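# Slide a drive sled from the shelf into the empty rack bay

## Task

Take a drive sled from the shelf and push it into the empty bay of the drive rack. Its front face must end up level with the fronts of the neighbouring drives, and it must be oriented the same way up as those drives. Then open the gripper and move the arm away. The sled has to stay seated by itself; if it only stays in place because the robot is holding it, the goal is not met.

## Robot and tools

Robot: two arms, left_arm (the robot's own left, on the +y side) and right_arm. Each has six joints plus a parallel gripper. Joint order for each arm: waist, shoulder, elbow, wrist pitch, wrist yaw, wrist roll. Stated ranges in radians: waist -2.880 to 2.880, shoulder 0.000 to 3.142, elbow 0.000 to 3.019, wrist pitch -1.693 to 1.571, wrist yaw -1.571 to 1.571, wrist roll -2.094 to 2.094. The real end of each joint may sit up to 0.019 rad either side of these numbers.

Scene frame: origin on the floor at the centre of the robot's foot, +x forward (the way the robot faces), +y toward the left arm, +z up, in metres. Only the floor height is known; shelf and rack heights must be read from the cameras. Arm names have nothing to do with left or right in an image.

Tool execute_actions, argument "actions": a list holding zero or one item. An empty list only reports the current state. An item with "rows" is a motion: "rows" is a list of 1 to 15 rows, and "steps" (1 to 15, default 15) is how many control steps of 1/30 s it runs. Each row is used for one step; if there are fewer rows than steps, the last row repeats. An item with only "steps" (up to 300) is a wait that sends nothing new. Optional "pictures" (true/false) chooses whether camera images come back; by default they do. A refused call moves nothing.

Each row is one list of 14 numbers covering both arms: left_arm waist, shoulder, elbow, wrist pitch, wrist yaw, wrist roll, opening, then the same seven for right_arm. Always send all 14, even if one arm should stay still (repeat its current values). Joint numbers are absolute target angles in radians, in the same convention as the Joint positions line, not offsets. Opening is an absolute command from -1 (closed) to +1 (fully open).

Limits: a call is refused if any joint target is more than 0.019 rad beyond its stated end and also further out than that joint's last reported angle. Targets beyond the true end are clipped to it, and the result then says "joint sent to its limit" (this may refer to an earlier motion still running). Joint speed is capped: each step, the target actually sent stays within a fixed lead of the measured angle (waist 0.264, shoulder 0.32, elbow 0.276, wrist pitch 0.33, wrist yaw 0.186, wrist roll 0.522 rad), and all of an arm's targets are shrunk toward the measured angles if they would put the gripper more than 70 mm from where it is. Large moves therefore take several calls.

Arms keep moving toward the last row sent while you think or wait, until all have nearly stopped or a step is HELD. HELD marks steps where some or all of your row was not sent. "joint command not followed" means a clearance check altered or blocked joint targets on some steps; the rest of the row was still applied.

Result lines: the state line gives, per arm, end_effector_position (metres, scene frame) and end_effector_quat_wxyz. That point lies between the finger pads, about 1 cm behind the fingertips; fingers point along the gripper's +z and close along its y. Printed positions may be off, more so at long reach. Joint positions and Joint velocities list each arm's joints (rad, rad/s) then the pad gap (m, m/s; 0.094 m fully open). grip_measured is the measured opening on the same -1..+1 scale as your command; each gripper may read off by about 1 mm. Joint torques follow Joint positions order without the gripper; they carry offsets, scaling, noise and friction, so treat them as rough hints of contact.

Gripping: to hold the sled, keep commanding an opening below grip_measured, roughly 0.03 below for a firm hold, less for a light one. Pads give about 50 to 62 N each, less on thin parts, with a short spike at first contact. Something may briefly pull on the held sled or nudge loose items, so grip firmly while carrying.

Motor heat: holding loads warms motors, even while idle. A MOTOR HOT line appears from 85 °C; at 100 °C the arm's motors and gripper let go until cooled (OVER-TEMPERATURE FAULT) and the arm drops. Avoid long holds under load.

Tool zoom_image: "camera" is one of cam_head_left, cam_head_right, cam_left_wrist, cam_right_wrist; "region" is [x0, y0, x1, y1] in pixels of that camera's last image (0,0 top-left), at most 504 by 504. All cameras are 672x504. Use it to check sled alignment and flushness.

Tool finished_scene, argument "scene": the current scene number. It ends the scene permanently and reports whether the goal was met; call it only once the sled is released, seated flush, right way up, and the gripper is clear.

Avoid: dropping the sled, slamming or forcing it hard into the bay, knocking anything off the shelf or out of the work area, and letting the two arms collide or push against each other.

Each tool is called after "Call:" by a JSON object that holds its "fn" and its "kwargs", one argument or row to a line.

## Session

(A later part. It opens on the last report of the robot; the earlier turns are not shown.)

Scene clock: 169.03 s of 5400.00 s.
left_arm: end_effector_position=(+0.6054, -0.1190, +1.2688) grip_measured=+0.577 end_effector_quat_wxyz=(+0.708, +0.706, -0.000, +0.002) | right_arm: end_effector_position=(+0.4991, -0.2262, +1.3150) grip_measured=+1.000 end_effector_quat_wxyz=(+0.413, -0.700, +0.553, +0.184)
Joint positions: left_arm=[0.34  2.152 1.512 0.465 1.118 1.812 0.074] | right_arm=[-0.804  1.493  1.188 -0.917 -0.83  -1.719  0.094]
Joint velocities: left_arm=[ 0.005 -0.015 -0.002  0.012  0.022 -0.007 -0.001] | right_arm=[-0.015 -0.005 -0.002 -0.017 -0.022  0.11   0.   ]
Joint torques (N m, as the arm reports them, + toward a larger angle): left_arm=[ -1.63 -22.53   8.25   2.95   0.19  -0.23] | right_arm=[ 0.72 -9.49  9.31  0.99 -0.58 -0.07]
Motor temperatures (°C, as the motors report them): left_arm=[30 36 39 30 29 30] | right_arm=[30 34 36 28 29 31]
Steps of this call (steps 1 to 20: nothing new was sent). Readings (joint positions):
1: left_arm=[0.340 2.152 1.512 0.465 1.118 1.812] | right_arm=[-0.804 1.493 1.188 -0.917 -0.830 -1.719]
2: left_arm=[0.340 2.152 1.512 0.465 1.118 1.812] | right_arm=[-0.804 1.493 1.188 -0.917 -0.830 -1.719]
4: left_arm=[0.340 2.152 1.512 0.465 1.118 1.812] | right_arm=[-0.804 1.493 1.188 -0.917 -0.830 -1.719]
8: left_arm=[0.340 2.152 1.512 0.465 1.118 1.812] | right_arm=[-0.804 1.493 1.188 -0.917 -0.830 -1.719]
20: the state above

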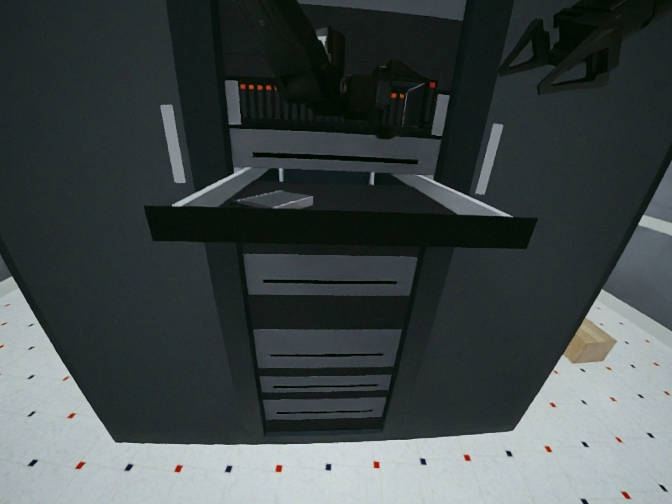

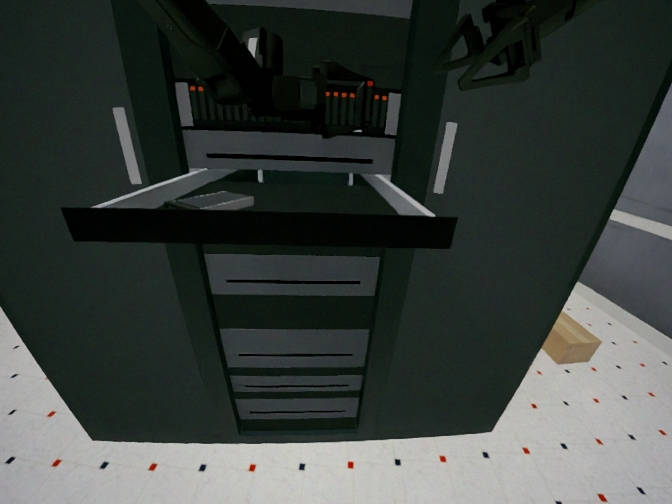

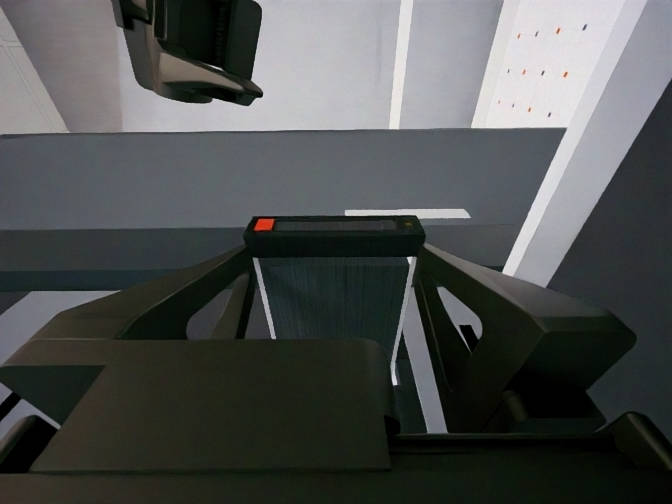

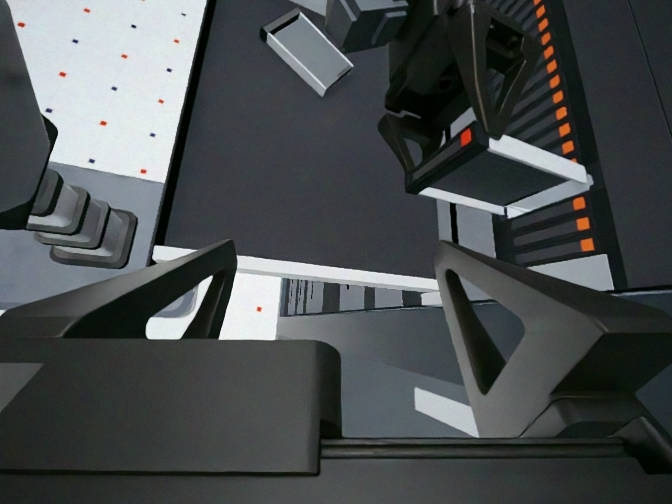

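Call:
{"fn": "execute_actions", "kwargs": {
  "actions": [
    {"rows": [[0.342,2.15,1.56,0.46,1.12,1.815,0.5,-0.8,1.5,1.2,-0.9,-0.83,-1.72,1.0],[0.343,2.153,1.564,0.457,1.1205,1.815,0.5,-0.8,1.5,1.2,-0.9,-0.83,-1.72,1.0],[0.344,2.156,1.568,0.454,1.121,1.815,0.5,-0.8,1.5,1.2,-0.9,-0.83,-1.72,1.0],[0.345,2.159,1.572,0.452,1.1215,1.815,0.5,-0.8,1.5,1.2,-0.9,-0.83,-1.72,1.0],[0.346,2.162,1.576,0.45,1.122,1.815,0.5,-0.8,1.5,1.2,-0.9,-0.83,-1.72,1.0],[0.346,2.164,1.58,0.448,1.1225,1.815,0.5,-0.8,1.5,1.2,-0.9,-0.83,-1.72,1.0],[0.346,2.166,1.584,0.446,1.123,1.815,0.5,-0.8,1.5,1.2,-0.9,-0.83,-1.72,1.0],[0.346,2.168,1.588,0.443,1.1235,1.815,0.5,-0.8,1.5,1.2,-0.9,-0.83,-1.72,1.0],[0.346,2.17,1.593,0.44,1.124,1.815,0.5,-0.8,1.5,1.2,-0.9,-0.83,-1.72,1.0]], "steps": 15}
  ],
  "pictures": false
}}

Call:
{"fn": "execute_actions", "kwargs": {
  "actions": [
    {"steps": 25}
  ]
}}

Call:
{"fn": "zoom_image", "kwargs": {
  "camera": "cam_right_wrist",
  "region": [470, 130, 630, 250]
}}

Scene clock: 175.70 s of 5400.00 s.
left_arm: end_effector_position=(+0.6097, -0.1218, +1.2628) grip_measured=+0.577 end_effector_quat_wxyz=(+0.707, +0.707, +0.002, -0.001) | right_arm: end_effector_position=(+0.4991, -0.2262, +1.3150) grip_measured=+1.000 end_effector_quat_wxyz=(+0.413, -0.700, +0.553, +0.184)
Joint positions: left_arm=[0.34  2.171 1.533 0.454 1.119 1.812 0.074] | right_arm=[-0.804  1.493  1.188 -0.917 -0.83  -1.719  0.094]
Joint velocities: left_arm=[-0.005  0.005 -0.002  0.012 -0.037 -0.095  0.001] | right_arm=[-0.005 -0.015 -0.012  0.002 -0.037 -0.022  0.   ]
Joint torques (N m, as the arm reports them, + toward a larger angle): left_arm=[ -1.17 -20.85  11.8    1.35   0.52  -0.09] | right_arm=[ 0.69 -9.56  9.34  1.01 -0.57 -0.07]
Motor temperatures (°C, as the motors report them): left_arm=[30 37 38 30 29 30] | right_arm=[30 34 36 28 29 31]
Steps of this call (steps 1 to 90: nothing new was sent; then 3.17 s passed at rest; steps 91 to 105: all 15 steps of this action). Readings (joint positions):
91: left_arm=[0.340 2.152 1.512 0.465 1.118 1.812] | right_arm=[-0.804 1.493 1.188 -0.917 -0.830 -1.719]
92: left_arm=[0.340 2.152 1.512 0.465 1.118 1.812] | right_arm=[-0.804 1.493 1.188 -0.917 -0.830 -1.719]
94: left_arm=[0.340 2.153 1.512 0.465 1.118 1.812] | right_arm=[-0.804 1.493 1.188 -0.917 -0.830 -1.719]
98: left_arm=[0.340 2.160 1.521 0.462 1.118 1.812] | right_arm=[-0.804 1.493 1.188 -0.917 -0.830 -1.719]
105: the state above

Scene clock: 176.53 s of 5400.00 s.
left_arm: end_effector_position=(+0.6097, -0.1218, +1.2628) grip_measured=+0.577 end_effector_quat_wxyz=(+0.707, +0.707, +0.002, -0.001) | right_arm: end_effector_position=(+0.4991, -0.2262, +1.3150) grip_measured=+1.000 end_effector_quat_wxyz=(+0.413, -0.700, +0.553, +0.184)
Joint positions: left_arm=[0.34  2.171 1.533 0.454 1.119 1.812 0.074] | right_arm=[-0.804  1.493  1.188 -0.917 -0.83  -1.719  0.094]
Joint velocities: left_arm=[ 0.005 -0.005  0.007 -0.007 -0.022 -0.007 -0.001] | right_arm=[-0.005 -0.005 -0.017  0.022 -0.022 -0.022  0.   ]
Joint torques (N m, as the arm reports them, + toward a larger angle): left_arm=[ -0.49 -20.42  11.78   1.18   0.49  -0.06] | right_arm=[ 0.73 -9.56  9.33  0.99 -0.58 -0.08]
Motor temperatures (°C, as the motors report them): left_arm=[30 37 38 30 29 30] | right_arm=[30 34 36 28 29 31]
Steps of this call (steps 1 to 15: the robot went on to your last target; steps 16 to 25: nothing new was sent). Readings (joint positions):
1: left_arm=[0.340 2.171 1.533 0.454 1.119 1.812] | right_arm=[-0.804 1.493 1.188 -0.917 -0.830 -1.719]
2: left_arm=[0.340 2.171 1.533 0.454 1.119 1.812] | right_arm=[-0.804 1.493 1.188 -0.917 -0.830 -1.719]
4: left_arm=[0.340 2.171 1.533 0.454 1.119 1.812] | right_arm=[-0.804 1.493 1.188 -0.917 -0.830 -1.719]
8: left_arm=[0.340 2.171 1.533 0.454 1.119 1.812] | right_arm=[-0.804 1.493 1.188 -0.917 -0.830 -1.719]
25: the state above
All arms were judged still, so your last target was given up. Only a new action makes them travel on or press farther. Fingers that are still opening or closing keep moving.

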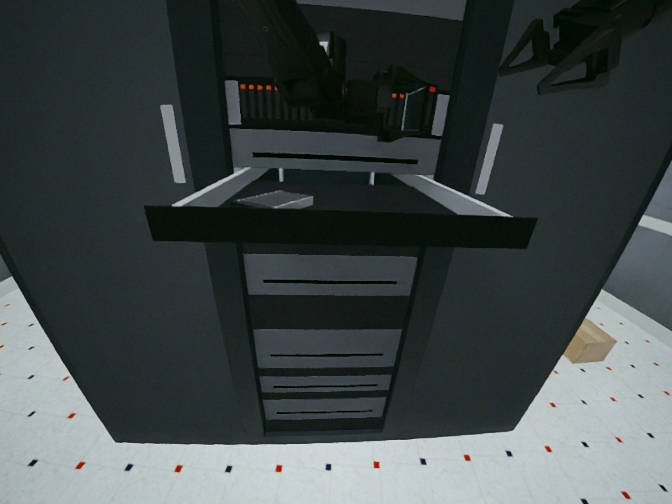

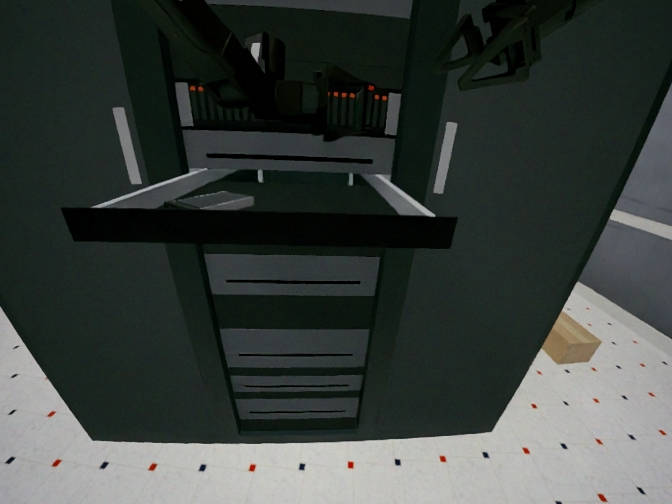

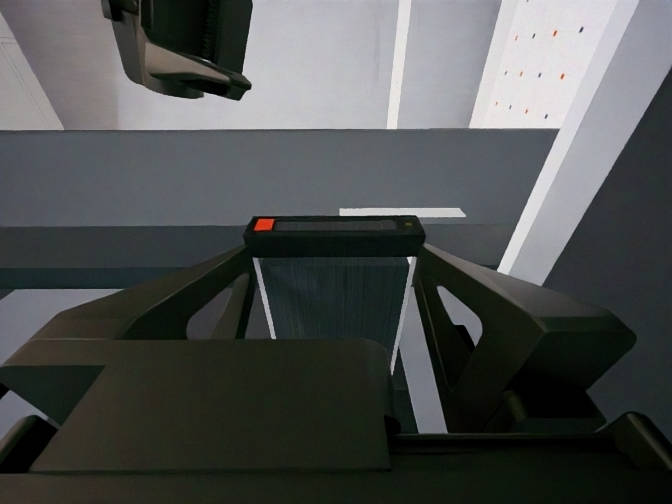

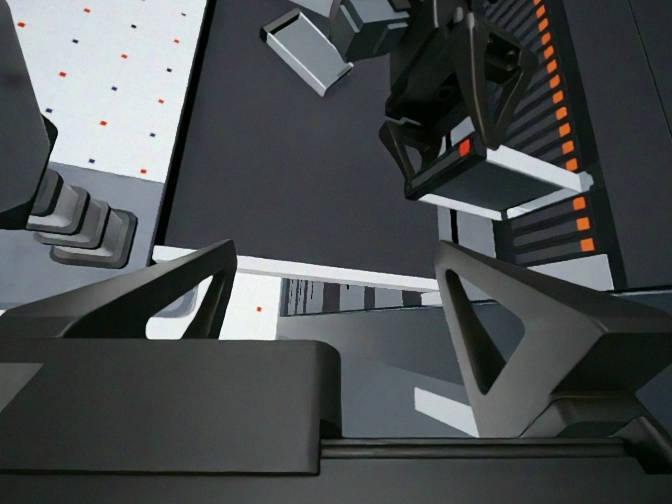

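Region (470, 130, 630, 250) of cam_right_wrist's 672x504 image, scaled by 3.150, with more detail than that image has; it fills the top 378 rows of this view, and the rest is white.

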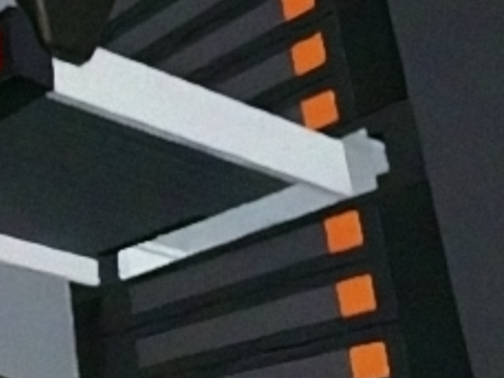

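Call:
{"fn": "execute_actions", "kwargs": {
  "actions": [
    {"rows": [[0.347,2.17,1.595,0.44,1.124,1.815,0.5,-0.8,1.5,1.2,-0.9,-0.83,-1.72,1.0],[0.348,2.17,1.597,0.44,1.125,1.815,0.5,-0.8,1.5,1.2,-0.9,-0.83,-1.72,1.0],[0.349,2.17,1.599,0.44,1.126,1.815,0.5,-0.8,1.5,1.2,-0.9,-0.83,-1.72,1.0],[0.35,2.17,1.601,0.44,1.127,1.815,0.5,-0.8,1.5,1.2,-0.9,-0.83,-1.72,1.0]], "steps": 15}
  ],
  "pictures": false
}}

Call:
{"fn": "execute_actions", "kwargs": {
  "actions": [
    {"steps": 20}
  ]
}}

Call:
{"fn": "zoom_image", "kwargs": {
  "camera": "cam_right_wrist",
  "region": [470, 130, 630, 250]
}}

Scene clock: 178.90 s of 5400.00 s.
left_arm: end_effector_position=(+0.6124, -0.1213, +1.2667) grip_measured=+0.577 end_effector_quat_wxyz=(+0.708, +0.706, -0.001, +0.001) | right_arm: end_effector_position=(+0.4991, -0.2262, +1.3150) grip_measured=+1.000 end_effector_quat_wxyz=(+0.413, -0.700, +0.553, +0.184)
Joint positions: left_arm=[0.342 2.171 1.542 0.454 1.121 1.812 0.074] | right_arm=[-0.804  1.493  1.188 -0.917 -0.83  -1.719  0.094]
Joint velocities: left_arm=[-0.015  0.005 -0.007 -0.007  0.007  0.007  0.002] | right_arm=[ 0.005 -0.005 -0.007  0.012  0.037 -0.007  0.   ]
Joint torques (N m, as the arm reports them, + toward a larger angle): left_arm=[ -1.18 -20.91  11.73   1.17   0.53  -0.15] | right_arm=[ 0.71 -9.53  9.34  1.   -0.58 -0.07]
Motor temperatures (°C, as the motors report them): left_arm=[30 37 39 30 29 30] | right_arm=[30 34 36 28 29 31]
Steps of this call (steps 1 to 56: nothing new was sent; steps 57 to 71: all 15 steps of this action). Readings (joint positions):
57: left_arm=[0.340 2.171 1.533 0.454 1.119 1.812] | right_arm=[-0.804 1.493 1.188 -0.917 -0.830 -1.719]
58: left_arm=[0.340 2.171 1.533 0.454 1.119 1.812] | right_arm=[-0.804 1.493 1.188 -0.917 -0.830 -1.719]
60: left_arm=[0.341 2.171 1.535 0.454 1.121 1.812] | right_arm=[-0.804 1.493 1.188 -0.917 -0.830 -1.719]
64: left_arm=[0.341 2.171 1.541 0.454 1.121 1.812] | right_arm=[-0.804 1.493 1.188 -0.917 -0.830 -1.719]
71: the state above

Scene clock: 179.57 s of 5400.00 s.
left_arm: end_effector_position=(+0.6124, -0.1213, +1.2667) grip_measured=+0.577 end_effector_quat_wxyz=(+0.708, +0.706, -0.001, +0.001) | right_arm: end_effector_position=(+0.4991, -0.2262, +1.3150) grip_measured=+1.000 end_effector_quat_wxyz=(+0.413, -0.700, +0.553, +0.184)
Joint positions: left_arm=[0.342 2.171 1.542 0.454 1.121 1.812 0.074] | right_arm=[-0.804  1.493  1.188 -0.917 -0.83  -1.719  0.094]
Joint velocities: left_arm=[-0.005 -0.015  0.002 -0.002  0.007  0.007 -0.   ] | right_arm=[ 0.005  0.005  0.007 -0.002  0.022  0.007  0.   ]
Joint torques (N m, as the arm reports them, + toward a larger angle): left_arm=[ -0.75 -20.91  11.68   1.12   0.52  -0.12] | right_arm=[ 0.72 -9.53  9.32  1.01 -0.58 -0.07]
Motor temperatures (°C, as the motors report them): left_arm=[30 37 39 30 29 30] | right_arm=[30 34 36 28 29 31]
Steps of this call (steps 1 to 15: the robot went on to your last target; steps 16 to 20: nothing new was sent). Readings (joint positions):
1: left_arm=[0.342 2.171 1.542 0.454 1.121 1.812] | right_arm=[-0.804 1.493 1.188 -0.917 -0.830 -1.719]
2: left_arm=[0.342 2.171 1.542 0.454 1.121 1.812] | right_arm=[-0.804 1.493 1.188 -0.917 -0.830 -1.719]
4: left_arm=[0.342 2.171 1.542 0.454 1.121 1.812] | right_arm=[-0.804 1.493 1.188 -0.917 -0.830 -1.719]
8: left_arm=[0.342 2.171 1.542 0.454 1.121 1.812] | right_arm=[-0.804 1.493 1.188 -0.917 -0.830 -1.719]
20: the state above
All arms were judged still, so your last target was given up. Only a new action makes them travel on or press farther. Fingers that are still opening or closing keep moving.

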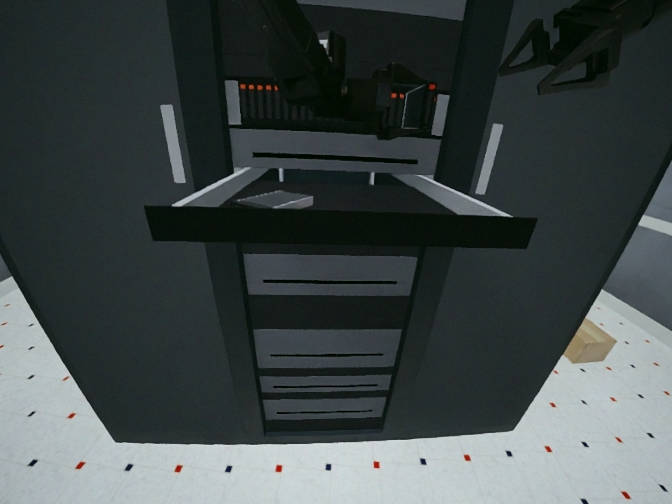

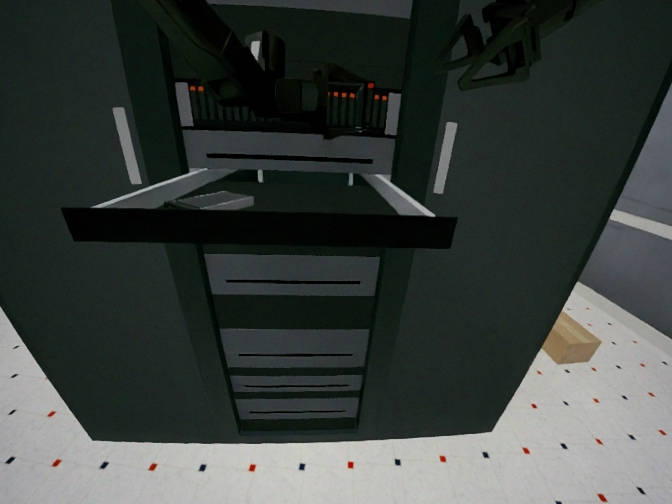

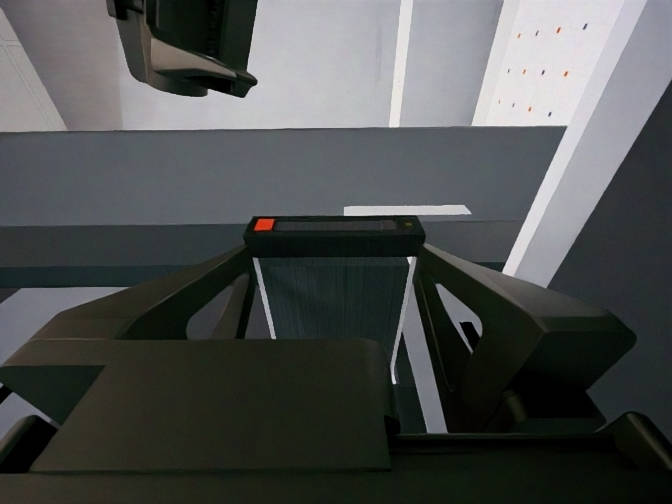

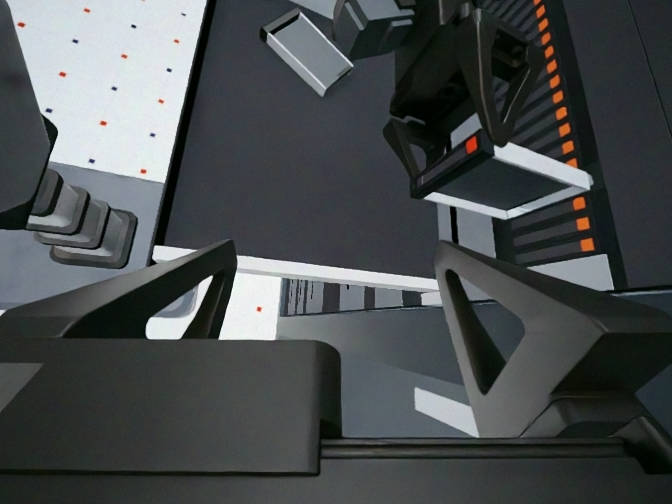

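Region (470, 130, 630, 250) of cam_right_wrist's 672x504 image, scaled by 3.150, with more detail than that image has; it fills the top 378 rows of this view, and the rest is white.

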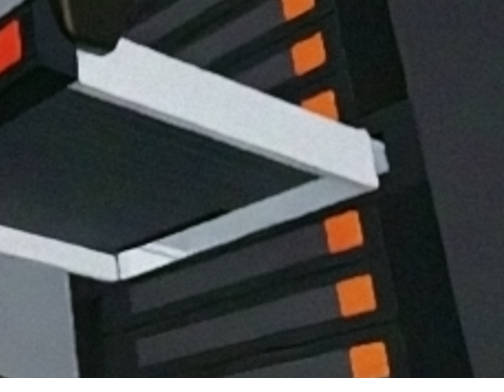

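Call:
{"fn": "execute_actions", "kwargs": {
  "actions": [
    {"rows": [[0.351,2.172,1.605,0.4374,1.1275,1.816,0.5,-0.8,1.5,1.2,-0.9,-0.83,-1.72,1.0],[0.352,2.1745,1.6095,0.4348,1.128,1.817,0.5,-0.8,1.5,1.2,-0.9,-0.83,-1.72,1.0],[0.353,2.1765,1.614,0.4322,1.1286,1.818,0.5,-0.8,1.5,1.2,-0.9,-0.83,-1.72,1.0],[0.354,2.179,1.618,0.4296,1.1291,1.819,0.5,-0.8,1.5,1.2,-0.9,-0.83,-1.72,1.0],[0.3547,2.181,1.6225,0.427,1.1297,1.82,0.5,-0.8,1.5,1.2,-0.9,-0.83,-1.72,1.0],[0.3554,2.183,1.6265,0.4244,1.1302,1.821,0.5,-0.8,1.5,1.2,-0.9,-0.83,-1.72,1.0],[0.356,2.1855,1.631,0.4218,1.1307,1.822,0.5,-0.8,1.5,1.2,-0.9,-0.83,-1.72,1.0],[0.3567,2.1875,1.635,0.4192,1.1313,1.823,0.5,-0.8,1.5,1.2,-0.9,-0.83,-1.72,1.0],[0.3574,2.19,1.6395,0.4166,1.1318,1.824,0.5,-0.8,1.5,1.2,-0.9,-0.83,-1.72,1.0],[0.358,2.192,1.6435,0.414,1.1323,1.825,0.5,-0.8,1.5,1.2,-0.9,-0.83,-1.72,1.0],[0.3587,2.194,1.648,0.4114,1.1329,1.826,0.5,-0.8,1.5,1.2,-0.9,-0.83,-1.72,1.0],[0.3594,2.1965,1.652,0.4088,1.1334,1.827,0.5,-0.8,1.5,1.2,-0.9,-0.83,-1.72,1.0],[0.36,2.1985,1.6565,0.4062,1.1339,1.828,0.5,-0.8,1.5,1.2,-0.9,-0.83,-1.72,1.0],[0.3605,2.201,1.6605,0.4036,1.1345,1.829,0.5,-0.8,1.5,1.2,-0.9,-0.83,-1.72,1.0],[0.361,2.203,1.665,0.401,1.135,1.83,0.5,-0.8,1.5,1.2,-0.9,-0.83,-1.72,1.0]], "steps": 15}
  ],
  "pictures": false
}}

Call:
{"fn": "execute_actions", "kwargs": {
  "actions": [
    {"steps": 25}
  ]
}}

Call:
{"fn": "zoom_image", "kwargs": {
  "camera": "cam_right_wrist",
  "region": [470, 130, 630, 250]
}}

Scene clock: 182.93 s of 5400.00 s.
left_arm: end_effector_position=(+0.6269, -0.1201, +1.2653) grip_measured=+0.577 end_effector_quat_wxyz=(+0.708, +0.706, +0.002, -0.002) | right_arm: end_effector_position=(+0.4991, -0.2262, +1.3150) grip_measured=+1.000 end_effector_quat_wxyz=(+0.413, -0.700, +0.553, +0.184)
Joint positions: left_arm=[0.353 2.198 1.594 0.419 1.132 1.812 0.074] | right_arm=[-0.804  1.493  1.188 -0.917 -0.83  -1.719  0.094]
Joint velocities: left_arm=[ 0.005  0.073  0.105 -0.085  0.007 -0.022  0.   ] | right_arm=[-0.005 -0.005  0.002  0.007 -0.022  0.022  0.   ]
Joint torques (N m, as the arm reports them, + toward a larger angle): left_arm=[ -1.45 -21.    12.19   1.17   0.46   0.02] | right_arm=[ 0.64 -9.59  9.33  1.02 -0.57 -0.07]
Motor temperatures (°C, as the motors report them): left_arm=[30 37 39 30 29 30] | right_arm=[30 34 36 28 29 31]
Steps of this call (steps 1 to 86: nothing new was sent; steps 87 to 101: all 15 steps of this action). Readings (joint positions):
87: left_arm=[0.342 2.171 1.542 0.454 1.122 1.812] | right_arm=[-0.804 1.493 1.188 -0.917 -0.830 -1.719]
88: left_arm=[0.342 2.172 1.543 0.453 1.123 1.812] | right_arm=[-0.804 1.493 1.188 -0.917 -0.830 -1.719]
90: left_arm=[0.343 2.174 1.548 0.448 1.125 1.812] | right_arm=[-0.804 1.493 1.188 -0.917 -0.830 -1.719]
94: left_arm=[0.346 2.182 1.565 0.438 1.126 1.812] | right_arm=[-0.804 1.493 1.188 -0.917 -0.830 -1.719]
101: the state above

Scene clock: 183.77 s of 5400.00 s.
left_arm: end_effector_position=(+0.6296, -0.1202, +1.2645) grip_measured=+0.577 end_effector_quat_wxyz=(+0.708, +0.707, +0.003, -0.001) | right_arm: end_effector_position=(+0.4991, -0.2262, +1.3150) grip_measured=+1.000 end_effector_quat_wxyz=(+0.413, -0.700, +0.553, +0.184)
Joint positions: left_arm=[0.354 2.203 1.604 0.415 1.132 1.812 0.074] | right_arm=[-0.804  1.493  1.188 -0.917 -0.83  -1.719  0.094]
Joint velocities: left_arm=[-0.005  0.015  0.012 -0.012 -0.022 -0.051 -0.   ] | right_arm=[ 0.005 -0.015 -0.002 -0.012 -0.022 -0.051  0.   ]
Joint torques (N m, as the arm reports them, + toward a larger angle): left_arm=[ -0.63 -21.08  12.01   1.07   0.47  -0.01] | right_arm=[ 0.68 -9.58  9.34  1.   -0.57 -0.08]
Motor temperatures (°C, as the motors report them): left_arm=[30 37 40 30 29 30] | right_arm=[30 35 36 28 29 31]
Steps of this call (steps 1 to 15: the robot went on to your last target; steps 16 to 25: nothing new was sent). Readings (joint positions):
1: left_arm=[0.353 2.200 1.598 0.417 1.132 1.812] | right_arm=[-0.804 1.493 1.188 -0.917 -0.830 -1.719]
2: left_arm=[0.353 2.202 1.601 0.417 1.132 1.812] | right_arm=[-0.804 1.493 1.188 -0.917 -0.830 -1.719]
4: left_arm=[0.354 2.203 1.603 0.416 1.132 1.812] | right_arm=[-0.804 1.493 1.188 -0.917 -0.830 -1.719]
8: left_arm=[0.354 2.203 1.604 0.415 1.132 1.812] | right_arm=[-0.804 1.493 1.188 -0.917 -0.830 -1.719]
25: the state above
All arms were judged still, so your last target was given up. Only a new action makes them travel on or press farther. Fingers that are still opening or closing keep moving.

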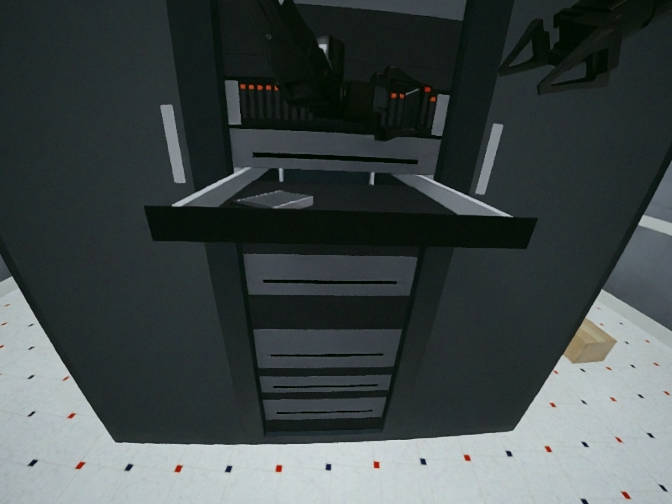

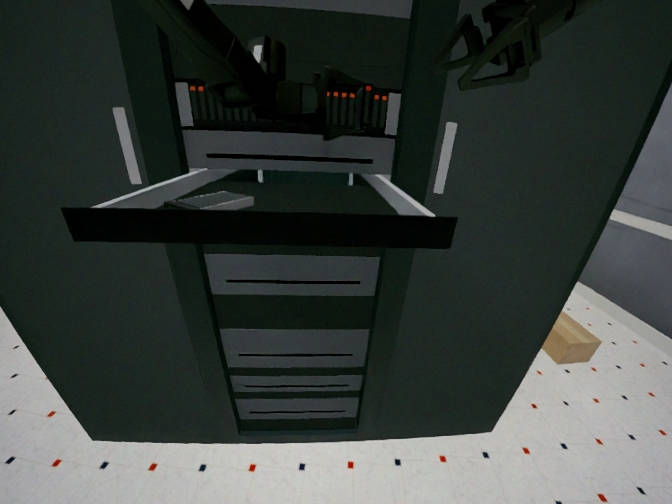

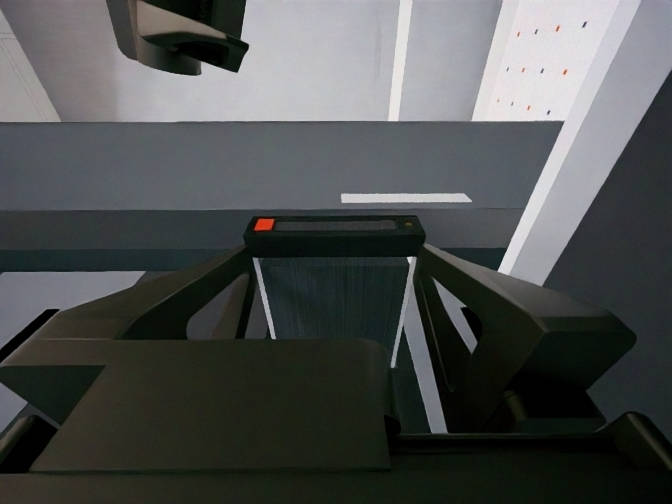

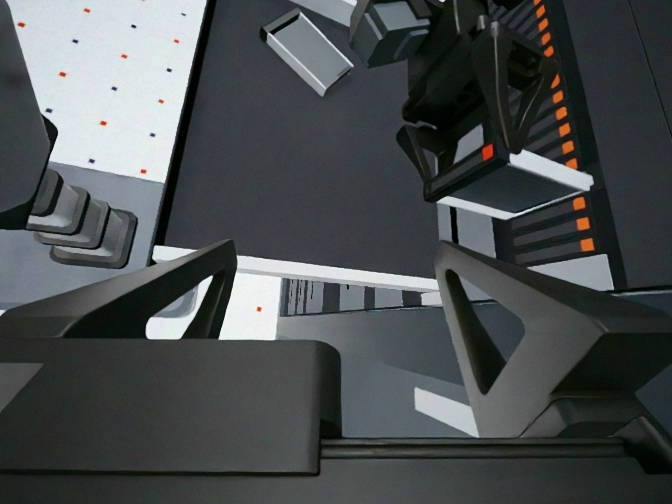

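Region (470, 130, 630, 250) of cam_right_wrist's 672x504 image, scaled by 3.150, with more detail than that image has; it fills the top 378 rows of this view, and the rest is white.

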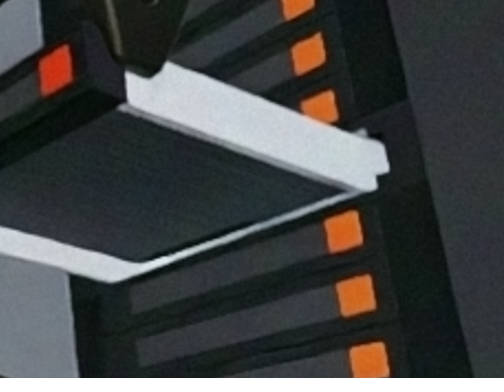

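Call:
{"fn": "execute_actions", "kwargs": {
  "actions": [
    {"rows": [[0.362,2.2062,1.6718,0.3971,1.1359,1.8308,0.5,-0.8,1.5,1.2,-0.9,-0.83,-1.72,1.0],[0.363,2.2095,1.6786,0.3931,1.1367,1.8316,0.5,-0.8,1.5,1.2,-0.9,-0.83,-1.72,1.0],[0.364,2.2127,1.6854,0.3892,1.1376,1.8324,0.5,-0.8,1.5,1.2,-0.9,-0.83,-1.72,1.0],[0.365,2.216,1.6922,0.3853,1.1385,1.8332,0.5,-0.8,1.5,1.2,-0.9,-0.83,-1.72,1.0],[0.366,2.2192,1.699,0.3813,1.1393,1.834,0.5,-0.8,1.5,1.2,-0.9,-0.83,-1.72,1.0],[0.367,2.2224,1.7058,0.3774,1.1402,1.8348,0.5,-0.8,1.5,1.2,-0.9,-0.83,-1.72,1.0],[0.368,2.2257,1.7126,0.3735,1.1411,1.8356,0.5,-0.8,1.5,1.2,-0.9,-0.83,-1.72,1.0],[0.369,2.2289,1.7194,0.3695,1.1419,1.8364,0.5,-0.8,1.5,1.2,-0.9,-0.83,-1.72,1.0],[0.37,2.2322,1.7262,0.3656,1.1428,1.8372,0.5,-0.8,1.5,1.2,-0.9,-0.83,-1.72,1.0],[0.371,2.2354,1.733,0.3617,1.1437,1.838,0.5,-0.8,1.5,1.2,-0.9,-0.83,-1.72,1.0],[0.372,2.2386,1.7398,0.3577,1.1445,1.8388,0.5,-0.8,1.5,1.2,-0.9,-0.83,-1.72,1.0],[0.373,2.2419,1.7466,0.3538,1.1454,1.8396,0.5,-0.8,1.5,1.2,-0.9,-0.83,-1.72,1.0],[0.374,2.2451,1.7534,0.3499,1.1463,1.8404,0.5,-0.8,1.5,1.2,-0.9,-0.83,-1.72,1.0],[0.3745,2.2484,1.7602,0.3459,1.1471,1.8412,0.5,-0.8,1.5,1.2,-0.9,-0.83,-1.72,1.0],[0.375,2.2516,1.767,0.342,1.148,1.842,0.5,-0.8,1.5,1.2,-0.9,-0.83,-1.72,1.0]], "steps": 15}
  ],
  "pictures": false
}}

Call:
{"fn": "execute_actions", "kwargs": {
  "actions": [
    {"steps": 25}
  ]
}}

Scene clock: 188.70 s of 5400.00 s.
left_arm: end_effector_position=(+0.6527, -0.1202, +1.2651) grip_measured=+0.577 end_effector_quat_wxyz=(+0.707, +0.707, +0.003, +0.000) | right_arm: end_effector_position=(+0.4991, -0.2262, +1.3150) grip_measured=+1.000 end_effector_quat_wxyz=(+0.413, -0.700, +0.553, +0.184)
Joint positions: left_arm=[0.367 2.246 1.693 0.364 1.142 1.819 0.074] | right_arm=[-0.804  1.493  1.188 -0.917 -0.83  -1.719  0.094]
Joint velocities: left_arm=[ 0.005  0.083  0.188 -0.1    0.051  0.037  0.   ] | right_arm=[ 0.015 -0.005 -0.007  0.007  0.007  0.037  0.   ]
Joint torques (N m, as the arm reports them, + toward a larger angle): left_arm=[ -1.22 -21.26  12.25   1.21   0.56   0.04] | right_arm=[ 0.69 -9.56  9.31  0.99 -0.58 -0.07]
Motor temperatures (°C, as the motors report them): left_arm=[30 37 40 30 29 30] | right_arm=[30 35 36 28 29 31]
Steps of this call (steps 1 to 90: nothing new was sent; then 1.43 s passed at rest; steps 91 to 105: all 15 steps of this action). Readings (joint positions):
91: left_arm=[0.354 2.204 1.604 0.414 1.132 1.812] | right_arm=[-0.804 1.493 1.188 -0.917 -0.830 -1.719]
92: left_arm=[0.354 2.205 1.607 0.412 1.132 1.812] | right_arm=[-0.804 1.493 1.188 -0.917 -0.830 -1.719]
94: left_arm=[0.355 2.209 1.617 0.406 1.133 1.813] | right_arm=[-0.804 1.493 1.188 -0.917 -0.830 -1.719]
98: left_arm=[0.359 2.222 1.644 0.391 1.135 1.815] | right_arm=[-0.804 1.493 1.188 -0.917 -0.830 -1.719]
105: the state above

Scene clock: 189.53 s of 5400.00 s.
left_arm: end_effector_position=(+0.6560, -0.1201, +1.2646) grip_measured=+0.577 end_effector_quat_wxyz=(+0.707, +0.707, +0.003, +0.001) | right_arm: end_effector_position=(+0.4991, -0.2262, +1.3150) grip_measured=+1.000 end_effector_quat_wxyz=(+0.413, -0.700, +0.553, +0.184)
Joint positions: left_arm=[0.369 2.252 1.705 0.356 1.142 1.823 0.074] | right_arm=[-0.804  1.493  1.188 -0.917 -0.83  -1.719  0.094]
Joint velocities: left_arm=[-0.005 -0.015  0.002  0.007  0.022 -0.037 -0.   ] | right_arm=[-0.024  0.005  0.007 -0.012 -0.022 -0.095  0.   ]
Joint torques (N m, as the arm reports them, + toward a larger angle): left_arm=[ -1.17 -21.47  12.25   1.33   0.52   0.04] | right_arm=[ 0.66 -9.53  9.32  1.   -0.57 -0.08]
Motor temperatures (°C, as the motors report them): left_arm=[30 37 40 30 29 30] | right_arm=[30 35 36 28 29 31]
Steps of this call (steps 1 to 25: the robot went on to your last target). Readings (joint positions):
1: left_arm=[0.368 2.249 1.698 0.361 1.142 1.820] | right_arm=[-0.804 1.493 1.188 -0.917 -0.830 -1.719]
2: left_arm=[0.368 2.251 1.702 0.359 1.142 1.820] | right_arm=[-0.804 1.493 1.188 -0.917 -0.830 -1.719]
4: left_arm=[0.369 2.252 1.705 0.357 1.142 1.821] | right_arm=[-0.804 1.493 1.188 -0.917 -0.830 -1.719]
8: left_arm=[0.369 2.252 1.705 0.356 1.142 1.822] | right_arm=[-0.804 1.493 1.188 -0.917 -0.830 -1.719]
25: the state above

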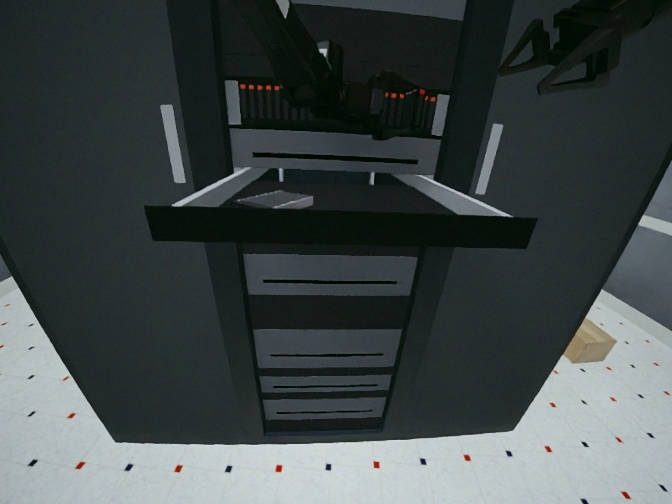

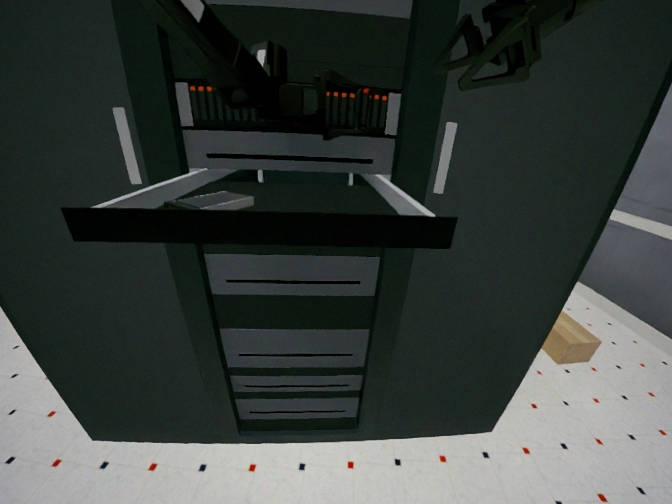

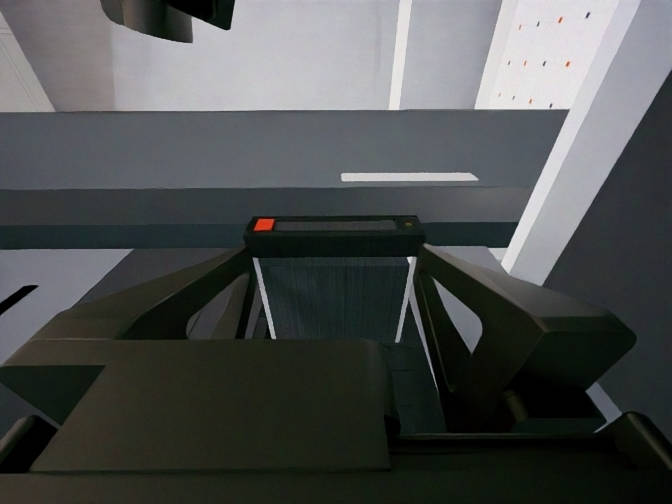

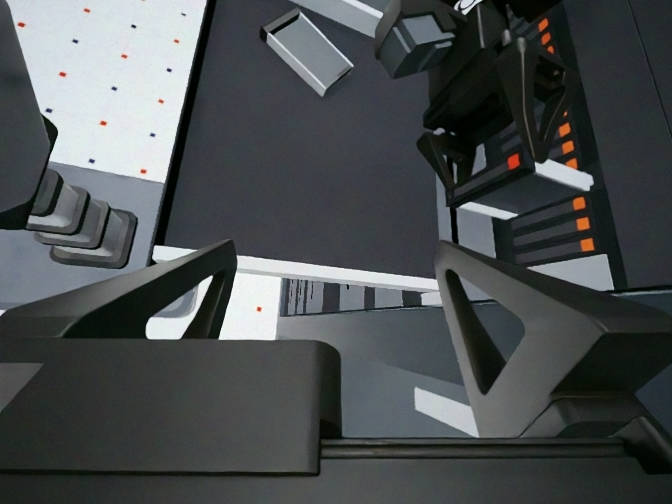

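Call:
{"fn": "execute_actions", "kwargs": {
  "actions": [
    {"rows": [[0.376,2.2548,1.7739,0.3381,1.149,1.8424,0.5,-0.8,1.5,1.2,-0.9,-0.83,-1.72,1.0],[0.377,2.2581,1.7807,0.3341,1.15,1.8428,0.5,-0.8,1.5,1.2,-0.9,-0.83,-1.72,1.0],[0.378,2.2613,1.7876,0.3302,1.151,1.8432,0.5,-0.8,1.5,1.2,-0.9,-0.83,-1.72,1.0],[0.379,2.2645,1.7945,0.3263,1.152,1.8436,0.5,-0.8,1.5,1.2,-0.9,-0.83,-1.72,1.0],[0.38,2.2677,1.8013,0.3223,1.153,1.844,0.5,-0.8,1.5,1.2,-0.9,-0.83,-1.72,1.0],[0.3808,2.271,1.8082,0.3184,1.154,1.8444,0.5,-0.8,1.5,1.2,-0.9,-0.83,-1.72,1.0],[0.3816,2.2742,1.8151,0.3145,1.155,1.8448,0.5,-0.8,1.5,1.2,-0.9,-0.83,-1.72,1.0],[0.3824,2.2774,1.8219,0.3105,1.156,1.8452,0.5,-0.8,1.5,1.2,-0.9,-0.83,-1.72,1.0],[0.3832,2.2806,1.8288,0.3066,1.157,1.8456,0.5,-0.8,1.5,1.2,-0.9,-0.83,-1.72,1.0],[0.384,2.2839,1.8357,0.3027,1.158,1.846,0.5,-0.8,1.5,1.2,-0.9,-0.83,-1.72,1.0],[0.3848,2.2871,1.8425,0.2987,1.159,1.8464,0.5,-0.8,1.5,1.2,-0.9,-0.83,-1.72,1.0],[0.3856,2.2903,1.8494,0.2948,1.16,1.8468,0.5,-0.8,1.5,1.2,-0.9,-0.83,-1.72,1.0],[0.3864,2.2935,1.8563,0.2909,1.161,1.8472,0.5,-0.8,1.5,1.2,-0.9,-0.83,-1.72,1.0],[0.3872,2.2968,1.8631,0.2869,1.162,1.8476,0.5,-0.8,1.5,1.2,-0.9,-0.83,-1.72,1.0],[0.388,2.30,1.87,0.283,1.163,1.848,0.5,-0.8,1.5,1.2,-0.9,-0.83,-1.72,1.0]], "steps": 15}
  ],
  "pictures": false
}}

Call:
{"fn": "execute_actions", "kwargs": {
  "actions": [
    {"steps": 25}
  ]
}}

Scene clock: 193.57 s of 5400.00 s.
left_arm: end_effector_position=(+0.6615, -0.1215, +1.2651) grip_measured=+0.577 end_effector_quat_wxyz=(+0.708, +0.707, +0.000, -0.001) | right_arm: end_effector_position=(+0.4991, -0.2262, +1.3150) grip_measured=+1.000 end_effector_quat_wxyz=(+0.413, -0.700, +0.553, +0.184)
Joint positions: left_arm=[0.371 2.267 1.735 0.339 1.152 1.825 0.074] | right_arm=[-0.804  1.493  1.188 -0.917 -0.83  -1.719  0.094]
Joint velocities: left_arm=[-0.024  0.034  0.027  0.017 -0.051 -0.066 -0.001] | right_arm=[ 0.005  0.015 -0.017 -0.027  0.007 -0.081  0.   ]
Joint torques (N m, as the arm reports them, + toward a larger angle): left_arm=[ -0.49 -19.78  17.17  -0.55   0.81   0.06] | right_arm=[ 0.76 -9.56  9.32  1.01 -0.57 -0.07]
Motor temperatures (°C, as the motors report them): left_arm=[30 37 41 30 29 30] | right_arm=[30 35 36 28 29 31]
Steps of this call (steps 1 to 15: the robot went on to your last target; steps 16 to 90: nothing new was sent; then 0.53 s passed at rest; steps 91 to 105: all 15 steps of this action). Readings (joint positions):
91: left_arm=[0.369 2.252 1.705 0.356 1.143 1.823] | right_arm=[-0.804 1.493 1.188 -0.917 -0.830 -1.719]
92: left_arm=[0.369 2.253 1.708 0.353 1.144 1.823] | right_arm=[-0.804 1.493 1.188 -0.917 -0.830 -1.719]
94: left_arm=[0.370 2.258 1.717 0.347 1.147 1.823] | right_arm=[-0.804 1.493 1.188 -0.917 -0.830 -1.719]
98: left_arm=[0.372 2.265 1.732 0.339 1.148 1.825] | right_arm=[-0.804 1.493 1.188 -0.917 -0.830 -1.719]
105: the state above

Scene clock: 194.40 s of 5400.00 s.
left_arm: end_effector_position=(+0.6613, -0.1231, +1.2649) grip_measured=+0.577 end_effector_quat_wxyz=(+0.708, +0.706, -0.001, -0.001) | right_arm: end_effector_position=(+0.4991, -0.2262, +1.3150) grip_measured=+1.000 end_effector_quat_wxyz=(+0.413, -0.700, +0.553, +0.184)
Joint positions: left_arm=[0.369 2.269 1.738 0.339 1.152 1.825 0.074] | right_arm=[-0.804  1.493  1.188 -0.917 -0.83  -1.719  0.094]
Joint velocities: left_arm=[-0.024 -0.015  0.007 -0.012  0.007  0.066 -0.001] | right_arm=[-0.015 -0.005 -0.032  0.002  0.051  0.051  0.   ]
Joint torques (N m, as the arm reports them, + toward a larger angle): left_arm=[ -0.36 -19.09  17.42  -0.51   0.84   0.08] | right_arm=[ 0.7  -9.53  9.33  0.99 -0.58 -0.07]
Motor temperatures (°C, as the motors report them): left_arm=[30 37 42 30 29 30] | right_arm=[30 35 36 28 29 31]
Steps of this call (steps 1 to 15: the robot went on to your last target; steps 16 to 25: nothing new was sent). Readings (joint positions):
1: left_arm=[0.370 2.268 1.736 0.339 1.152 1.825] | right_arm=[-0.804 1.493 1.188 -0.917 -0.830 -1.719]
2: left_arm=[0.370 2.269 1.738 0.339 1.152 1.825] | right_arm=[-0.804 1.493 1.188 -0.917 -0.830 -1.719]
4: left_arm=[0.369 2.269 1.738 0.339 1.152 1.825] | right_arm=[-0.804 1.493 1.188 -0.917 -0.830 -1.719]
8: left_arm=[0.369 2.269 1.738 0.339 1.152 1.825] | right_arm=[-0.804 1.493 1.188 -0.917 -0.830 -1.719]
25: the state above
All arms were judged still, so your last target was given up. Only a new action makes them travel on or press farther. Fingers that are still opening or closing keep moving.

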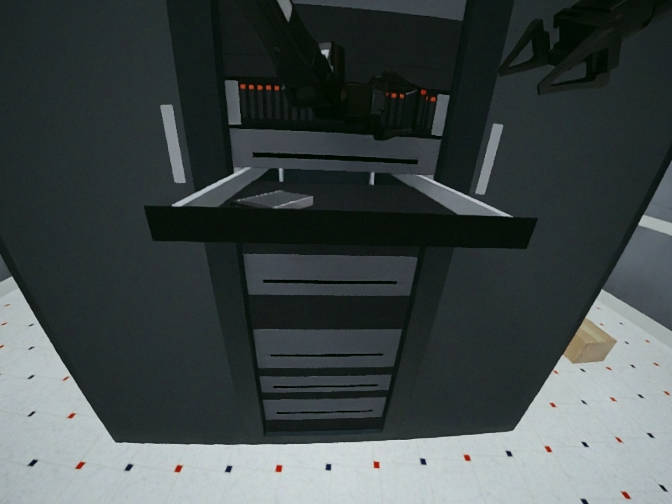

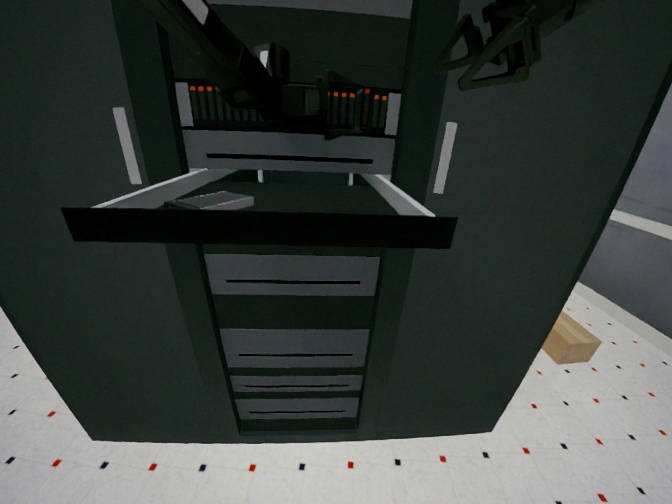

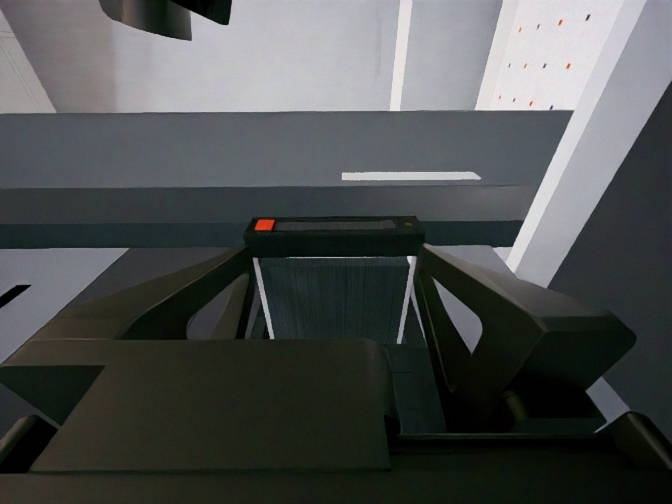

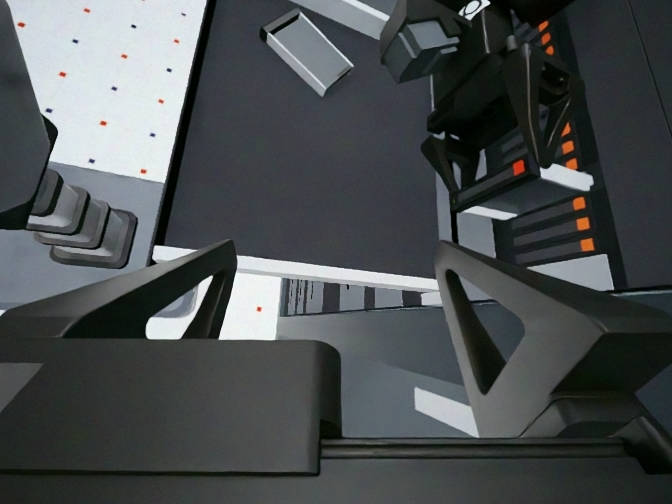

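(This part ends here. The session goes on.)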